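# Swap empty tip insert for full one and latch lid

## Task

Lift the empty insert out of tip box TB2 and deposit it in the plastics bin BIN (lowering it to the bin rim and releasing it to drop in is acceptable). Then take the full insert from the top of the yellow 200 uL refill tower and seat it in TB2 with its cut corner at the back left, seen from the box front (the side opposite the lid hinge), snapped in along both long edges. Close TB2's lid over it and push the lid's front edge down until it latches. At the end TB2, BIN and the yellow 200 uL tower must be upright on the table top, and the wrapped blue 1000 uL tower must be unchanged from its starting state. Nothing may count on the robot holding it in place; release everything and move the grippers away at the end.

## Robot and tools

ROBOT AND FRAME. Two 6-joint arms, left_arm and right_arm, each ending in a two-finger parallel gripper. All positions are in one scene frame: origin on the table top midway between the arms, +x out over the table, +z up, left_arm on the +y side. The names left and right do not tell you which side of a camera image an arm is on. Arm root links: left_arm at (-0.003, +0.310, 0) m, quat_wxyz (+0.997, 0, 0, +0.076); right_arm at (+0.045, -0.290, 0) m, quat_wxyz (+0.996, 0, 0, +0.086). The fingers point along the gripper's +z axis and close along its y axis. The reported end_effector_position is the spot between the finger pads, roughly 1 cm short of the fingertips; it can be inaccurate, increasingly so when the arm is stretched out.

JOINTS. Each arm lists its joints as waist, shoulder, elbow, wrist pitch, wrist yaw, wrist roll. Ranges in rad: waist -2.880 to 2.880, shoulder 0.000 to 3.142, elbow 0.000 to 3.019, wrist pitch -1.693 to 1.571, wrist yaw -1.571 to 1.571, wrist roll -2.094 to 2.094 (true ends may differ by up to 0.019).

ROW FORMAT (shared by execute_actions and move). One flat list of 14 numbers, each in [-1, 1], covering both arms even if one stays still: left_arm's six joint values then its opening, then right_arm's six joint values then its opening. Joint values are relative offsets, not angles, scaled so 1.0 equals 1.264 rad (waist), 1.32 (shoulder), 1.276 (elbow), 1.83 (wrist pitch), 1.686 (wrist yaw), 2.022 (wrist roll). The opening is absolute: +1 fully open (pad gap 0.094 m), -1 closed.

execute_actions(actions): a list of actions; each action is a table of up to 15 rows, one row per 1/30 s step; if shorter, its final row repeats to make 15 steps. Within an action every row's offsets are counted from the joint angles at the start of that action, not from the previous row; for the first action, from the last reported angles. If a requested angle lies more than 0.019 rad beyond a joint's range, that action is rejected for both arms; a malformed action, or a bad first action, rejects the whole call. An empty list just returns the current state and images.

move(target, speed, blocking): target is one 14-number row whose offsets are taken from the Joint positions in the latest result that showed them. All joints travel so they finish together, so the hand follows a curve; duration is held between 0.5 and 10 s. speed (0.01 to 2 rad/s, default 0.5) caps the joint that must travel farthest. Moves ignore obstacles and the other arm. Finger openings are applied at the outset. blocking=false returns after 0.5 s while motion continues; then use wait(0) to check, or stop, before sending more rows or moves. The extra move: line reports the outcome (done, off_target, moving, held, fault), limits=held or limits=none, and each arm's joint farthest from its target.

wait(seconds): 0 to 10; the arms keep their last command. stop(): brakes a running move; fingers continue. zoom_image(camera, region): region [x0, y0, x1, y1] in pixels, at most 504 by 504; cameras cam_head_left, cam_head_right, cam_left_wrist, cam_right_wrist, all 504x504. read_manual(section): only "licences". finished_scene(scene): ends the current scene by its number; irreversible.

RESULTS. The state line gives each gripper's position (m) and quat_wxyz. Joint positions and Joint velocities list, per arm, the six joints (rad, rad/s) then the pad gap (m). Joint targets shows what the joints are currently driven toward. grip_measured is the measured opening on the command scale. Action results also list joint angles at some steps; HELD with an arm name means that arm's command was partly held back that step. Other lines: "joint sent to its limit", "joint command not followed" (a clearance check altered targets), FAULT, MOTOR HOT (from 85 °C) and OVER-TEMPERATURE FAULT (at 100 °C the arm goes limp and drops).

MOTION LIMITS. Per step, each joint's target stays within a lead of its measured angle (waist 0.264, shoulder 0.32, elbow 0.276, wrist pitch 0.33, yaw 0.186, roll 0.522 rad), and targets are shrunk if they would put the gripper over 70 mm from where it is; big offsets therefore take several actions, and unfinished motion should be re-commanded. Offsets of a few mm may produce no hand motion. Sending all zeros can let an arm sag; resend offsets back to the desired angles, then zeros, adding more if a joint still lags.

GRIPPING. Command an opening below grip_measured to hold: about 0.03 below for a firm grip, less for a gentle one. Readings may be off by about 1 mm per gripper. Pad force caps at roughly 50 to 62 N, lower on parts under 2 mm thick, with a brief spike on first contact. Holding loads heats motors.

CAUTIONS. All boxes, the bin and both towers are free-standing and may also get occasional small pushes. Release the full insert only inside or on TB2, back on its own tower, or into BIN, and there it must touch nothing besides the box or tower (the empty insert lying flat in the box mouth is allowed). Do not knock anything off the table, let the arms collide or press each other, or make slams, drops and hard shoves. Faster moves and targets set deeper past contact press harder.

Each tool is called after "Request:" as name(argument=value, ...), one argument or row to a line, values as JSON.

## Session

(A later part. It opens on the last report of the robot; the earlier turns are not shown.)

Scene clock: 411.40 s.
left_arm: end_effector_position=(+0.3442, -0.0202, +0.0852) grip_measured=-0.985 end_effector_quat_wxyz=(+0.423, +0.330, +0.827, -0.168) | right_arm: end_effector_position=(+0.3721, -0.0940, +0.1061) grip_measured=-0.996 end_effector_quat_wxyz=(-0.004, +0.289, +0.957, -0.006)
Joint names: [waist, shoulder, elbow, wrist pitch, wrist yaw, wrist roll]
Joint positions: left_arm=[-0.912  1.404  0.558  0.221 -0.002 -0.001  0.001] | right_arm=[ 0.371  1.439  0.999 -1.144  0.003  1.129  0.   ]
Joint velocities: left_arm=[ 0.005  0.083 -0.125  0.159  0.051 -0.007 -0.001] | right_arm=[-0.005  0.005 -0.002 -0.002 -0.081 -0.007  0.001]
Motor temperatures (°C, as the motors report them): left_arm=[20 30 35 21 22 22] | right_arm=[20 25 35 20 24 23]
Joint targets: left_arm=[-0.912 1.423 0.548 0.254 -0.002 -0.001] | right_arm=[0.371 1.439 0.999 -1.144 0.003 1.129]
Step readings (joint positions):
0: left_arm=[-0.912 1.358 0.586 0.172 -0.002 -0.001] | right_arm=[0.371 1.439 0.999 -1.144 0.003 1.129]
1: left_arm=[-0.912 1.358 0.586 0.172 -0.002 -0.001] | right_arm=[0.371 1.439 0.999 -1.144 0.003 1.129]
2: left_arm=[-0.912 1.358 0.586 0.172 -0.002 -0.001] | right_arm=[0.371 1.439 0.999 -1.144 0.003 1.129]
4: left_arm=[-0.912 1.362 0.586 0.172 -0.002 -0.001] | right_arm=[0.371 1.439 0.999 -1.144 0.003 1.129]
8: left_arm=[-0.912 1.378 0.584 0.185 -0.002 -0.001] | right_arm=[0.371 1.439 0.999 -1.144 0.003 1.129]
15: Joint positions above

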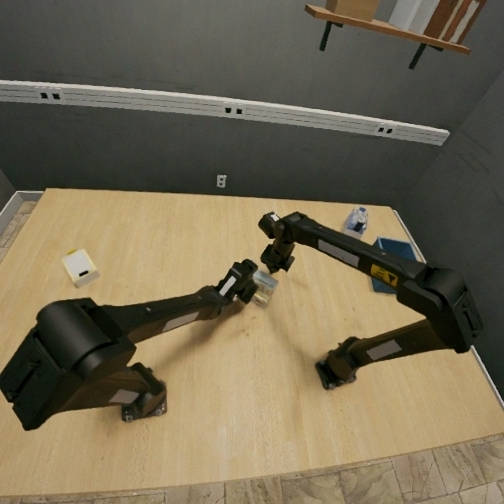

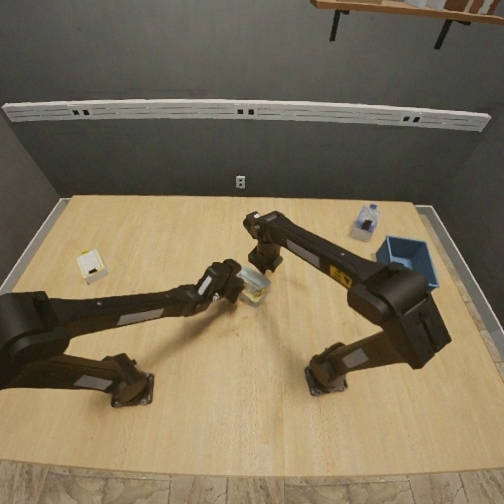

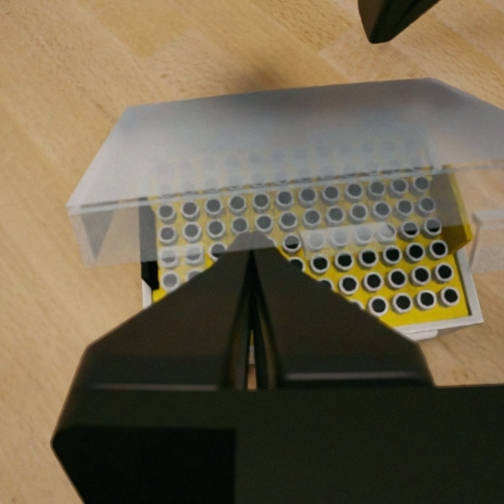

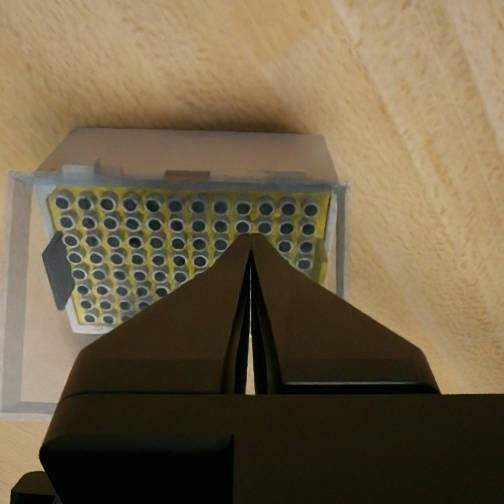

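Request:
move(
  target=[0,0.005,-0.077,0.076,0,0,-1, 0,0,0,0,0,0,-1],
  speed=0.12,
)

Scene clock: 415.90 s.
left_arm: end_effector_position=(+0.3258, -0.0026, +0.0640) grip_measured=-0.985 end_effector_quat_wxyz=(+0.429, +0.328, +0.824, -0.170) | right_arm: end_effector_position=(+0.3721, -0.0940, +0.1061) grip_measured=-0.996 end_effector_quat_wxyz=(-0.004, +0.289, +0.957, -0.006)
Joint names: [waist, shoulder, elbow, wrist pitch, wrist yaw, wrist roll]
Joint positions: left_arm=[-0.912  1.411  0.464  0.337 -0.002 -0.001  0.001] | right_arm=[ 0.371  1.439  0.999 -1.144  0.003  1.129  0.   ]
Joint velocities: left_arm=[-0.015  0.015  0.007  0.007 -0.007 -0.007  0.   ] | right_arm=[-0.005 -0.005 -0.017  0.002  0.007 -0.051 -0.001]
Motor temperatures (°C, as the motors report them): left_arm=[20 30 34 21 22 22] | right_arm=[20 25 34 20 24 23]
Joint targets: left_arm=[-0.912 1.411 0.460 0.360 -0.002 -0.001] | right_arm=[0.371 1.439 0.999 -1.144 0.003 1.129]
move: off_target (left_arm); limits=none; left_arm: farthest joint: the wrist pitch, 0.024 radians from its target (0.129 radians at the start); right_arm: farthest joint: the waist, 0.000 radians from its target (0.000 radians at the start)

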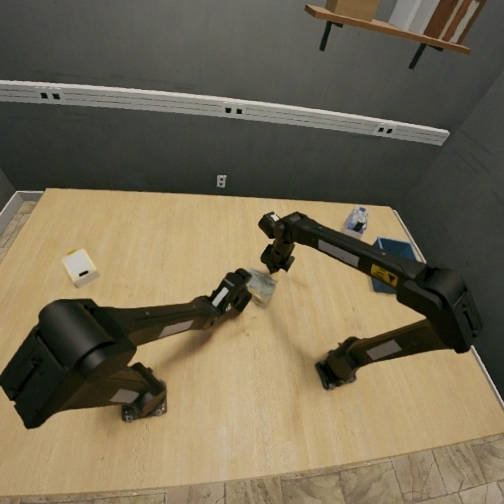

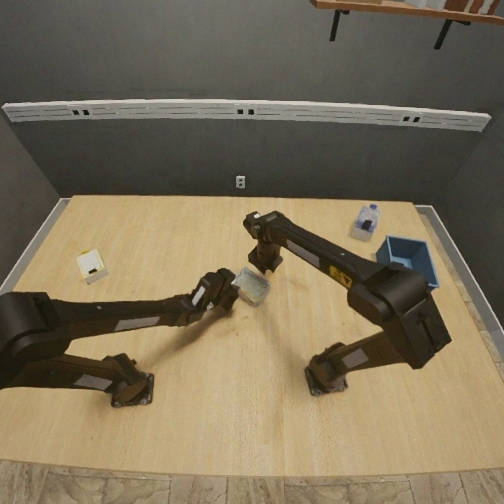

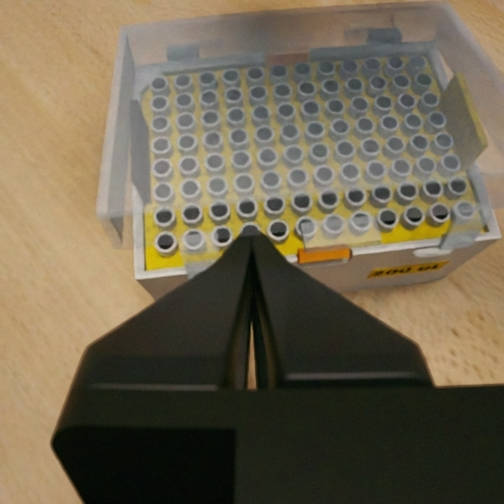

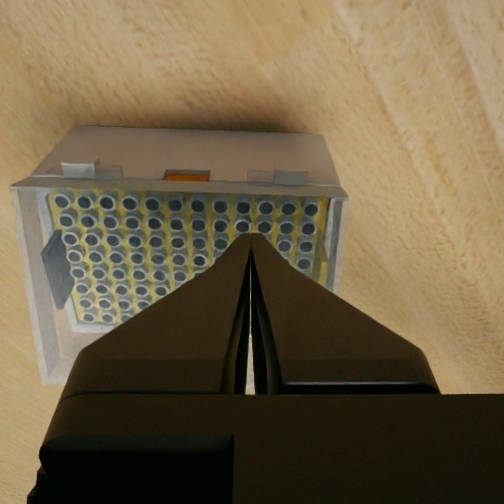

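Request:
move(
  target=[0,-0.163,-0.156,0.01,0,0,-1, 0.184,0,0,0,0,0.131,0.25],
  speed=0.18,
)

Scene clock: 423.93 s.
left_arm: end_effector_position=(+0.2724, +0.0481, +0.0627) grip_measured=-0.985 end_effector_quat_wxyz=(+0.435, +0.327, +0.821, -0.173) | right_arm: end_effector_position=(+0.3209, -0.0267, +0.1061) grip_measured=+0.247 end_effector_quat_wxyz=(-0.002, +0.303, +0.953, -0.006)
Joint names: [waist, shoulder, elbow, wrist pitch, wrist yaw, wrist roll]
Joint positions: left_arm=[-0.912  1.204  0.269  0.337 -0.002 -0.001  0.001] | right_arm=[ 0.593  1.439  0.999 -1.144  0.003  1.379  0.059]
Joint velocities: left_arm=[-0.005 -0.005  0.007  0.012 -0.022 -0.022 -0.001] | right_arm=[-0.005  0.005 -0.012 -0.027 -0.022 -0.007 -0.001]
Motor temperatures (°C, as the motors report them): left_arm=[20 30 34 21 22 22] | right_arm=[20 25 34 20 24 23]
Joint targets: left_arm=[-0.912 1.196 0.265 0.355 -0.002 -0.001] | right_arm=[0.604 1.439 0.999 -1.144 0.003 1.393]
move: done; limits=none; left_arm: farthest joint: the wrist pitch, 0.019 radians from its target (0.019 radians at the start); right_arm: farthest joint: the wrist roll, 0.015 radians from its target (0.265 radians at the start)

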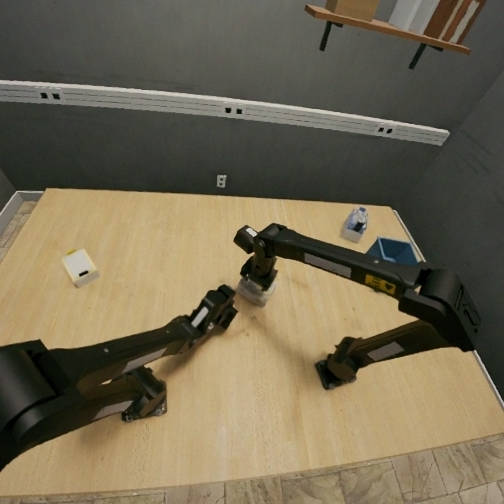

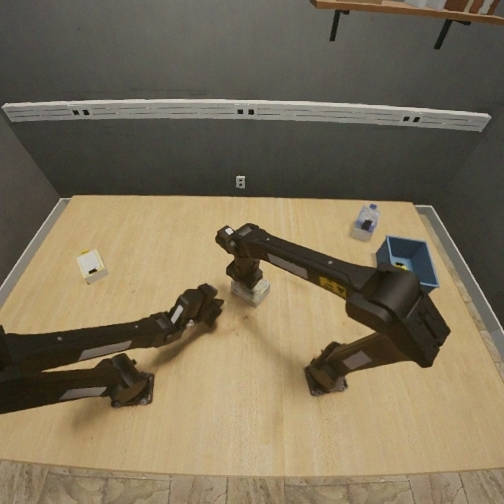

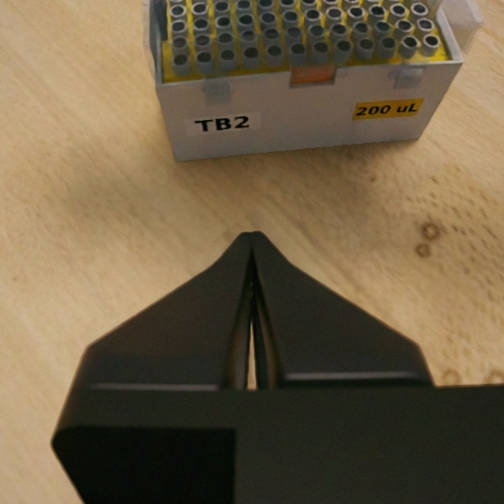

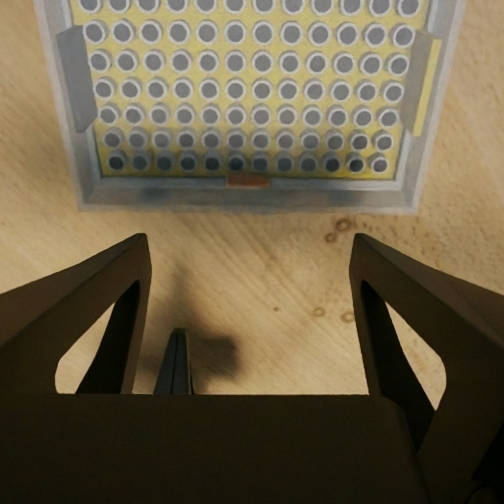

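Request:
move(
  target=[0,0,0,0,0,0,-1, -0.018,0.053,-0.061,0.074,0,0,0.25],
  speed=0.1,
)

Request:
zoom_image(
  camera="cam_left_wrist",
  region=[130, 0, 500, 170],
)

Scene clock: 430.60 s.
left_arm: end_effector_position=(+0.2724, +0.0481, +0.0627) grip_measured=-0.985 end_effector_quat_wxyz=(+0.435, +0.327, +0.821, -0.173) | right_arm: end_effector_position=(+0.3225, -0.0283, +0.0725) grip_measured=+0.247 end_effector_quat_wxyz=(+0.001, +0.306, +0.952, +0.001)
Joint names: [waist, shoulder, elbow, wrist pitch, wrist yaw, wrist roll]
Joint positions: left_arm=[-0.912  1.204  0.269  0.337 -0.002 -0.001  0.001] | right_arm=[ 0.587  1.474  0.936 -1.03   0.001  1.38   0.059]
Joint velocities: left_arm=[-0.005 -0.005 -0.007 -0.002 -0.022 -0.007  0.   ] | right_arm=[ 0.005  0.005  0.012 -0.002 -0.007 -0.051 -0.   ]
Motor temperatures (°C, as the motors report them): left_arm=[20 30 34 21 22 22] | right_arm=[20 25 33 20 24 23]
Joint targets: left_arm=[-0.912 1.204 0.269 0.337 -0.002 -0.001] | right_arm=[0.570 1.509 0.921 -1.008 0.002 1.379]
move: off_target (right_arm); limits=none; left_arm: farthest joint: the waist, 0.000 radians from its target (0.000 radians at the start); right_arm: farthest joint: the shoulder, 0.035 radians from its target (0.070 radians at the start)

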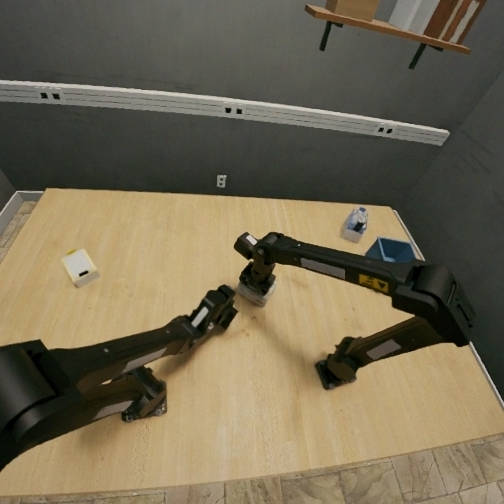

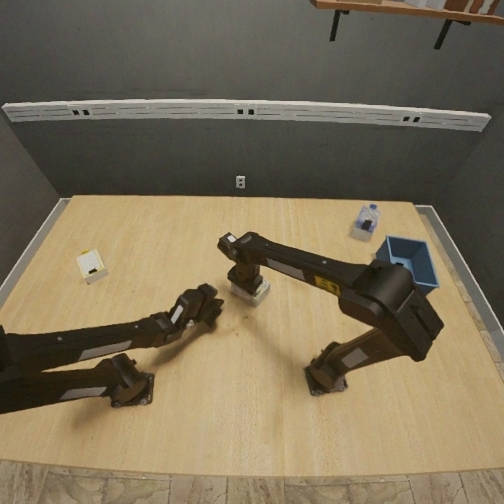

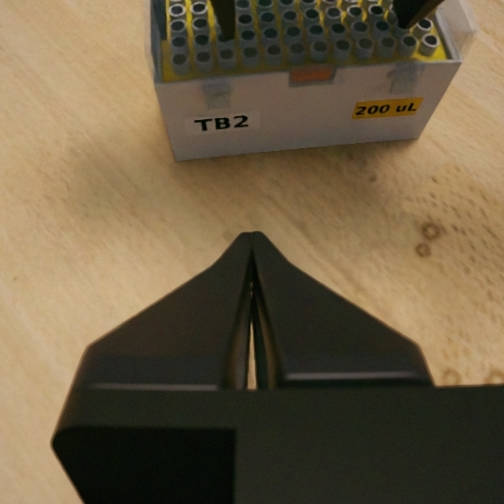

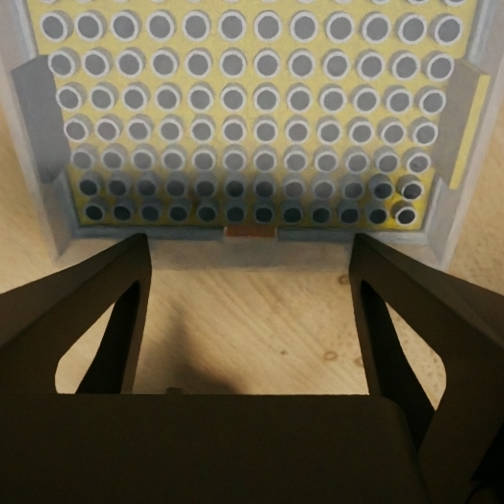

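Region (130, 0, 500, 170) of cam_left_wrist's 504x504 image, scaled by 1.362, with more detail than that image has; it fills the top 232 rows of this view, and the rest is white.

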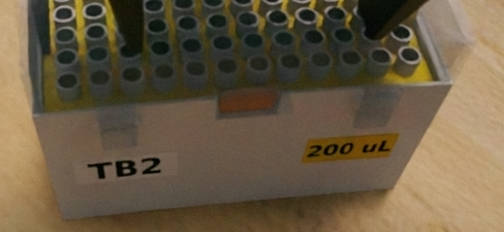

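Press a bit firmer to be sure.

Request:
execute_actions(
  actions=[
    [[0,0,0,0,0,0,-1, 0,0.028,-0.013,0,0,0,0.25],[0,0,0,0,0,0,-1, 0,0.03,-0.016,0,0,0,0.25],[0,0,0,0,0,0,-1, 0,0.032,-0.019,0,0,0,0.25],[0,0,0,0,0,0,-1, 0,0.034,-0.022,0,0,0,0.25],[0,0,0,0,0,0,-1, 0,0.036,-0.025,0,0,0,0.25],[0,0,0,0,0,0,-1, 0,0.038,-0.028,0,0,0,0.25],[0,0,0,0,0,0,-1, 0,0.04,-0.03,0,0,0,0.25],[0,0,0,0,0,0,-1, 0,0.042,-0.03,0,0,0,0.25],[0,0,0,0,0,0,-1, 0,0.045,-0.03,0,0,0,0.25]],
  ],
)

Request:
zoom_image(
  camera="cam_left_wrist",
  region=[340, 0, 500, 130],
)

Scene clock: 435.43 s.
left_arm: end_effector_position=(+0.2724, +0.0481, +0.0627) grip_measured=-0.985 end_effector_quat_wxyz=(+0.435, +0.327, +0.821, -0.173) | right_arm: end_effector_position=(+0.3219, -0.0288, +0.0716) grip_measured=+0.247 end_effector_quat_wxyz=(+0.001, +0.306, +0.952, -0.000)
Joint names: [waist, shoulder, elbow, wrist pitch, wrist yaw, wrist roll]
Joint positions: left_arm=[-0.912  1.204  0.269  0.337 -0.002 -0.001  0.001] | right_arm=[ 0.587  1.475  0.935 -1.03   0.001  1.38   0.059]
Joint velocities: left_arm=[-0.015 -0.005 -0.017  0.007  0.051 -0.037  0.   ] | right_arm=[-0.005 -0.024 -0.002 -0.002 -0.037 -0.022 -0.001]
Motor temperatures (°C, as the motors report them): left_arm=[20 29 33 21 22 22] | right_arm=[20 25 33 20 24 23]
Joint targets: left_arm=[-0.912 1.204 0.269 0.337 -0.002 -0.001] | right_arm=[0.587 1.534 0.898 -1.030 0.001 1.380]
Step readings (joint positions):
0: left_arm=[-0.912 1.204 0.269 0.337 -0.002 -0.001] | right_arm=[0.587 1.474 0.936 -1.030 0.001 1.380]
1: left_arm=[-0.912 1.204 0.269 0.337 -0.002 -0.001] | right_arm=[0.587 1.474 0.936 -1.030 0.001 1.380]
2: left_arm=[-0.912 1.204 0.269 0.337 -0.002 -0.001] | right_arm=[0.587 1.474 0.936 -1.030 0.001 1.380]
4: left_arm=[-0.912 1.204 0.269 0.337 -0.002 -0.001] | right_arm=[0.587 1.474 0.936 -1.030 0.001 1.380]
8: left_arm=[-0.912 1.204 0.269 0.337 -0.002 -0.001] | right_arm=[0.587 1.475 0.935 -1.030 0.001 1.380]
15: Joint positions above

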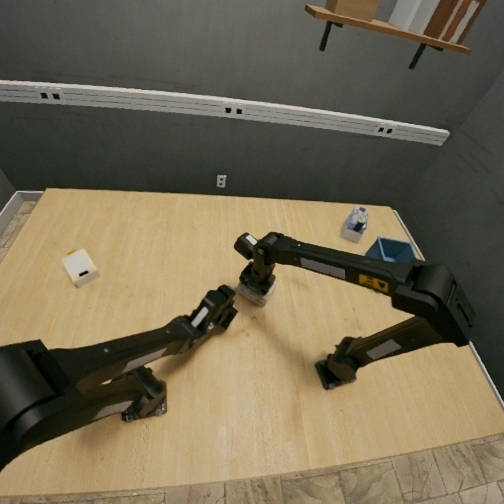

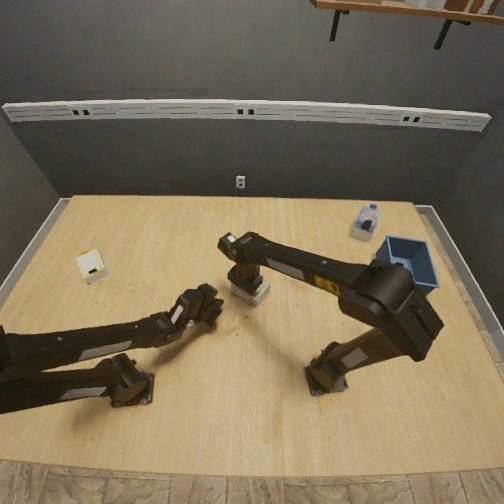

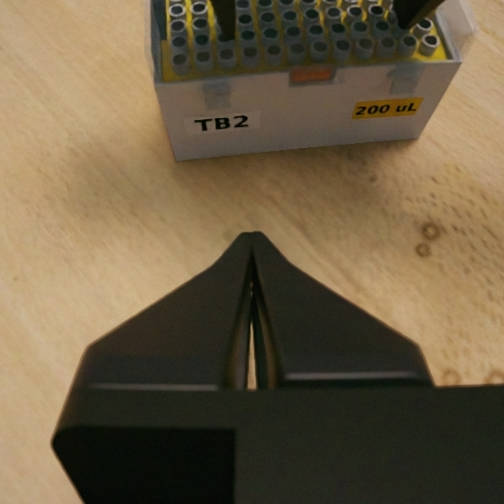

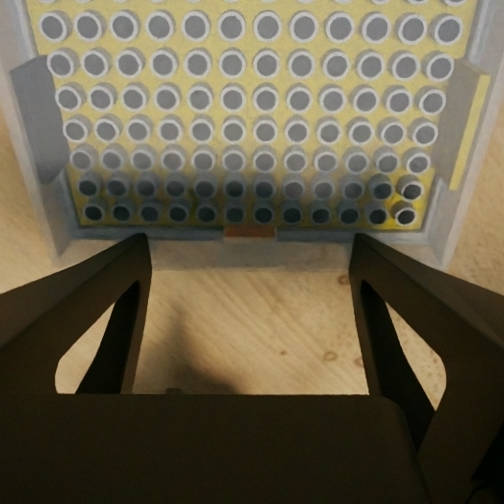

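Region (340, 0, 500, 130) of cam_left_wrist's 504x504 image, scaled by 3.150, with more detail than that image has; it fills the top 410 rows of this view, and the rest is white.

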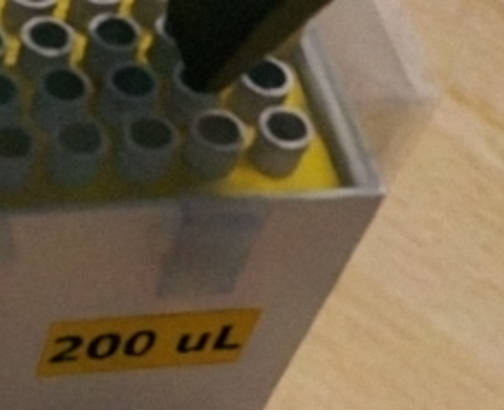

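Closed. Lift away.

Request:
move(
  target=[0,0,0,0,0,0,-1, -0.1,-0.3,0,-0.12,0,0,0.25],
  speed=0.5,
)

Request:
zoom_image(
  camera="cam_left_wrist",
  region=[130, 0, 500, 170],
)

Scene clock: 438.73 s.
left_arm: end_effector_position=(+0.2724, +0.0481, +0.0627) grip_measured=-0.985 end_effector_quat_wxyz=(+0.435, +0.327, +0.821, -0.173) | right_arm: end_effector_position=(+0.3076, -0.0940, +0.2016) grip_measured=+0.247 end_effector_quat_wxyz=(+0.053, +0.358, +0.928, +0.084)
Joint names: [waist, shoulder, elbow, wrist pitch, wrist yaw, wrist roll]
Joint positions: left_arm=[-0.912  1.204  0.269  0.337 -0.002 -0.001  0.001] | right_arm=[ 0.472  1.075  0.935 -1.232  0.001  1.38   0.059]
Joint velocities: left_arm=[-0.024 -0.005 -0.002 -0.002 -0.066  0.022 -0.001] | right_arm=[ 0.005 -0.005 -0.007 -0.007 -0.022 -0.022 -0.   ]
Motor temperatures (°C, as the motors report them): left_arm=[20 29 33 21 22 22] | right_arm=[20 25 32 20 24 23]
Joint targets: left_arm=[-0.912 1.204 0.269 0.337 -0.002 -0.001] | right_arm=[0.460 1.080 0.935 -1.249 0.001 1.380]
move: done; limits=none; left_arm: farthest joint: the waist, 0.000 radians from its target (0.000 radians at the start); right_arm: farthest joint: the wrist pitch, 0.017 radians from its target (0.220 radians at the start)

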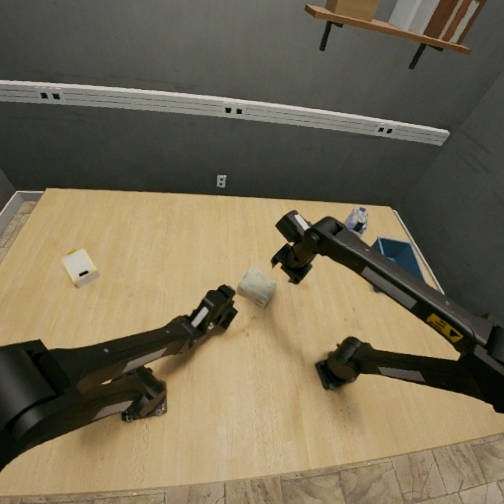

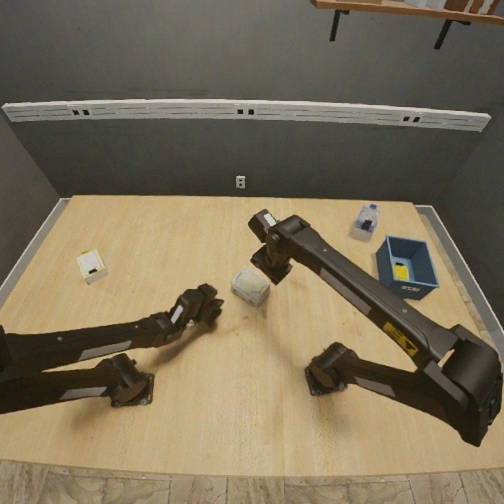

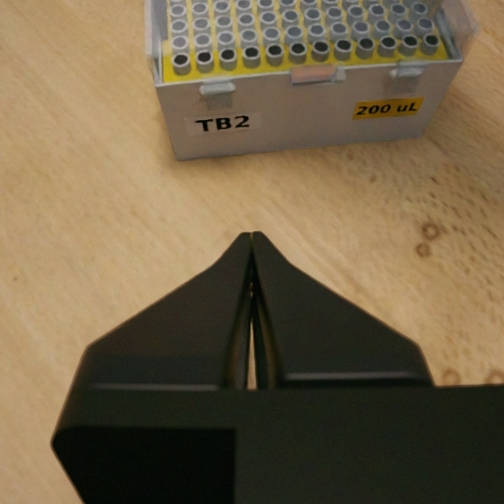

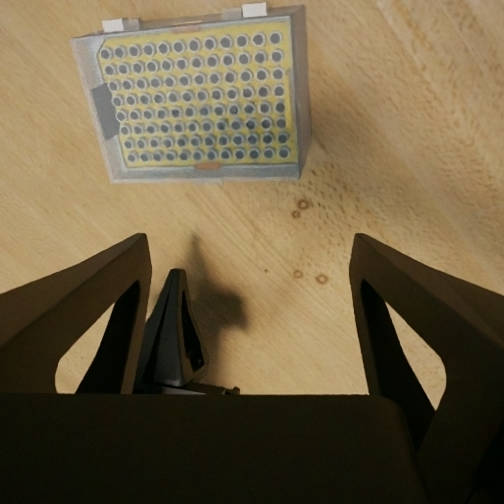

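Region (130, 0, 500, 170) of cam_left_wrist's 504x504 image, scaled by 1.362, with more detail than that image has; it fills the top 232 rows of this view, and the rest is white.

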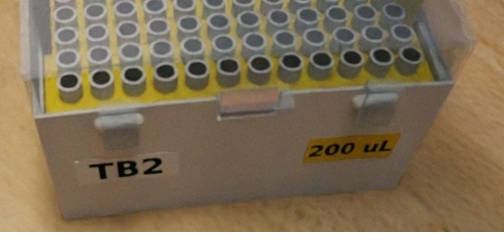

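Request:
execute_actions(
  actions=[],
)

Scene clock: 450.17 s.
left_arm: end_effector_position=(+0.2724, +0.0481, +0.0627) grip_measured=-0.985 end_effector_quat_wxyz=(+0.435, +0.327, +0.821, -0.173) | right_arm: end_effector_position=(+0.3076, -0.0940, +0.2016) grip_measured=+0.247 end_effector_quat_wxyz=(+0.053, +0.358, +0.928, +0.084)
Joint names: [waist, shoulder, elbow, wrist pitch, wrist yaw, wrist roll]
Joint positions: left_arm=[-0.912  1.204  0.269  0.337 -0.002 -0.001  0.001] | right_arm=[ 0.472  1.075  0.935 -1.232  0.001  1.38   0.059]
Joint velocities: left_arm=[ 0.005 -0.015 -0.007 -0.002 -0.051  0.037 -0.001] | right_arm=[-0.005 -0.005 -0.002 -0.007  0.051  0.037 -0.   ]
Motor temperatures (°C, as the motors report them): left_arm=[20 29 33 21 22 22] | right_arm=[20 25 34 20 24 23]
Joint targets: left_arm=[-0.912 1.204 0.269 0.337 -0.002 -0.001] | right_arm=[0.460 1.080 0.935 -1.249 0.001 1.380]

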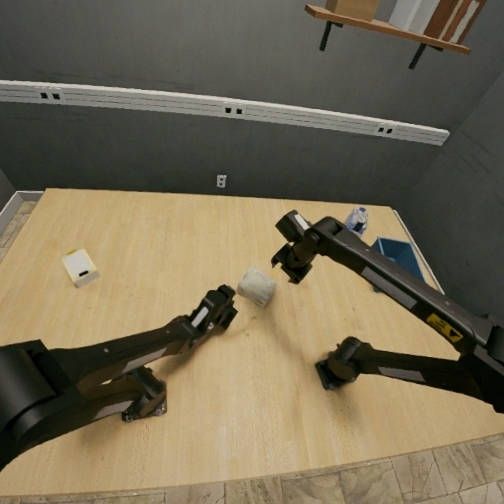

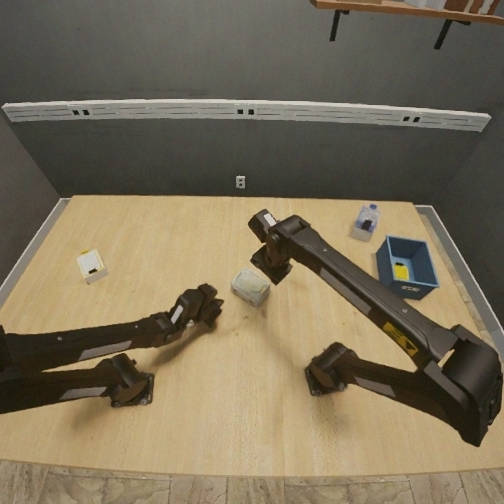

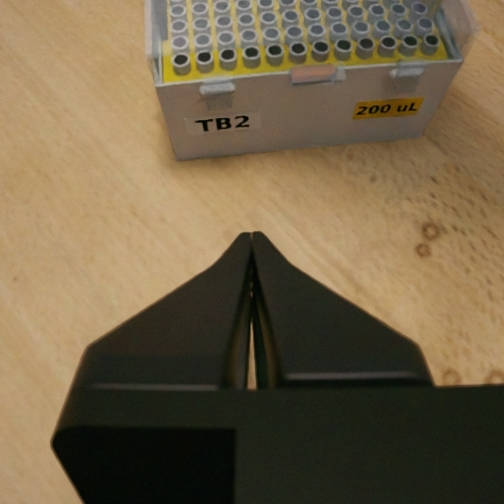

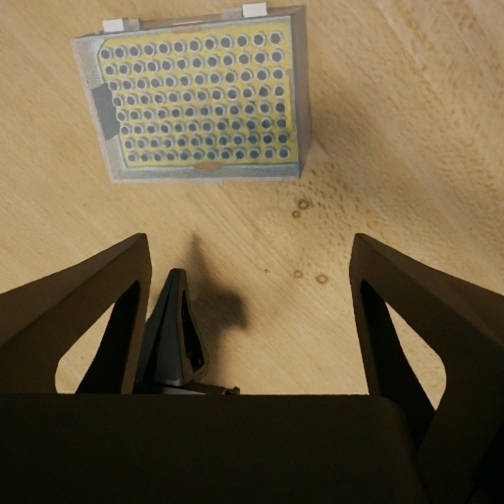

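Request:
move(
  target=[0.3,-0.12,0,0,0,0,-1,-0.3,-0.08,0,0,0,0,0.25],
  speed=0.6,
)

Request:
finished_scene(
  scene=1,
)

Scene clock: 454.30 s.
left_arm: end_effector_position=(+0.3546, +0.1640, +0.1184) grip_measured=-0.985 end_effector_quat_wxyz=(+0.524, +0.162, +0.830, -0.102) | right_arm: end_effector_position=(+0.3531, -0.2056, +0.2308) grip_measured=+0.247 end_effector_quat_wxyz=(+0.100, +0.521, +0.841, +0.107)
Joint names: [waist, shoulder, elbow, wrist pitch, wrist yaw, wrist roll]
Joint positions: left_arm=[-0.539  1.05   0.269  0.337 -0.002 -0.001  0.001] | right_arm=[ 0.099  0.978  0.935 -1.232  0.001  1.38   0.059]
Joint velocities: left_arm=[-0.015 -0.005  0.007 -0.012  0.095 -0.081 -0.001] | right_arm=[-0.005  0.005  0.007  0.007 -0.007 -0.051  0.   ]
Motor temperatures (°C, as the motors report them): left_arm=[20 29 33 21 22 22] | right_arm=[20 25 34 20 24 23]
Joint targets: left_arm=[-0.533 1.046 0.269 0.337 -0.002 -0.001] | right_arm=[0.093 0.969 0.935 -1.232 0.002 1.380]
move: done; limits=none; left_arm: farthest joint: the waist, 0.006 radians from its target (0.379 radians at the start); right_arm: farthest joint: the shoulder, 0.009 radians from its target (0.105 radians at the start)

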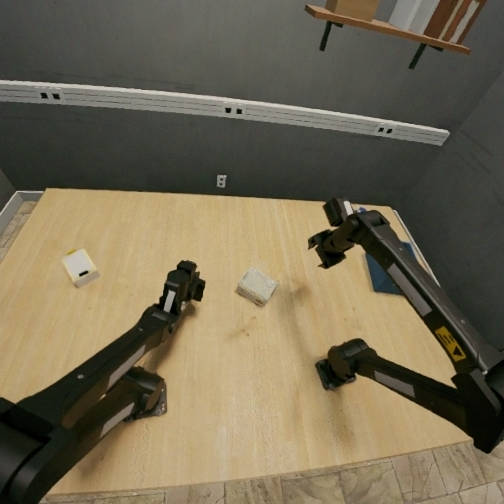

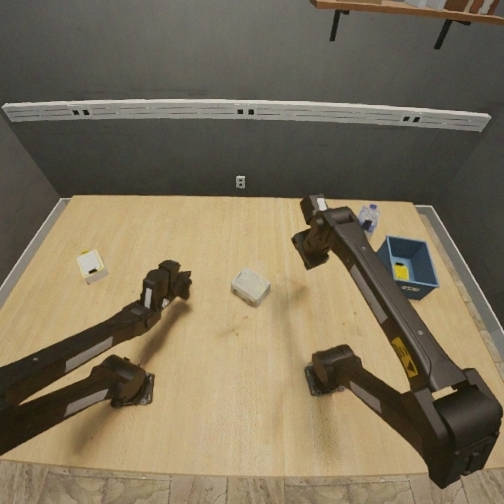

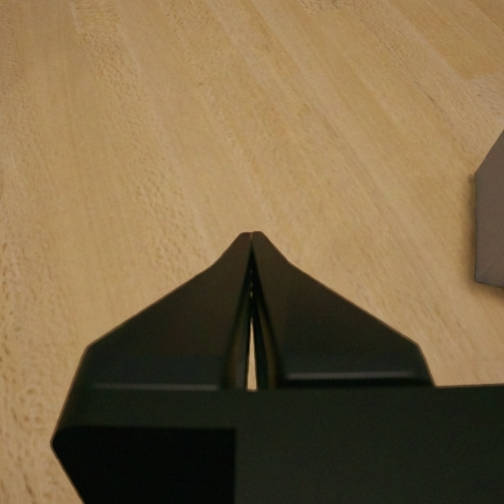

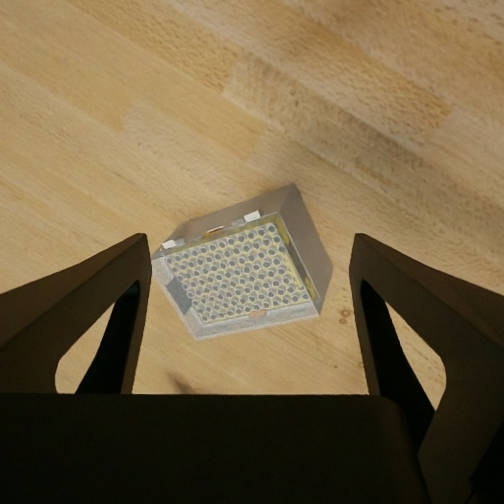

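The scene is finished: the task was done.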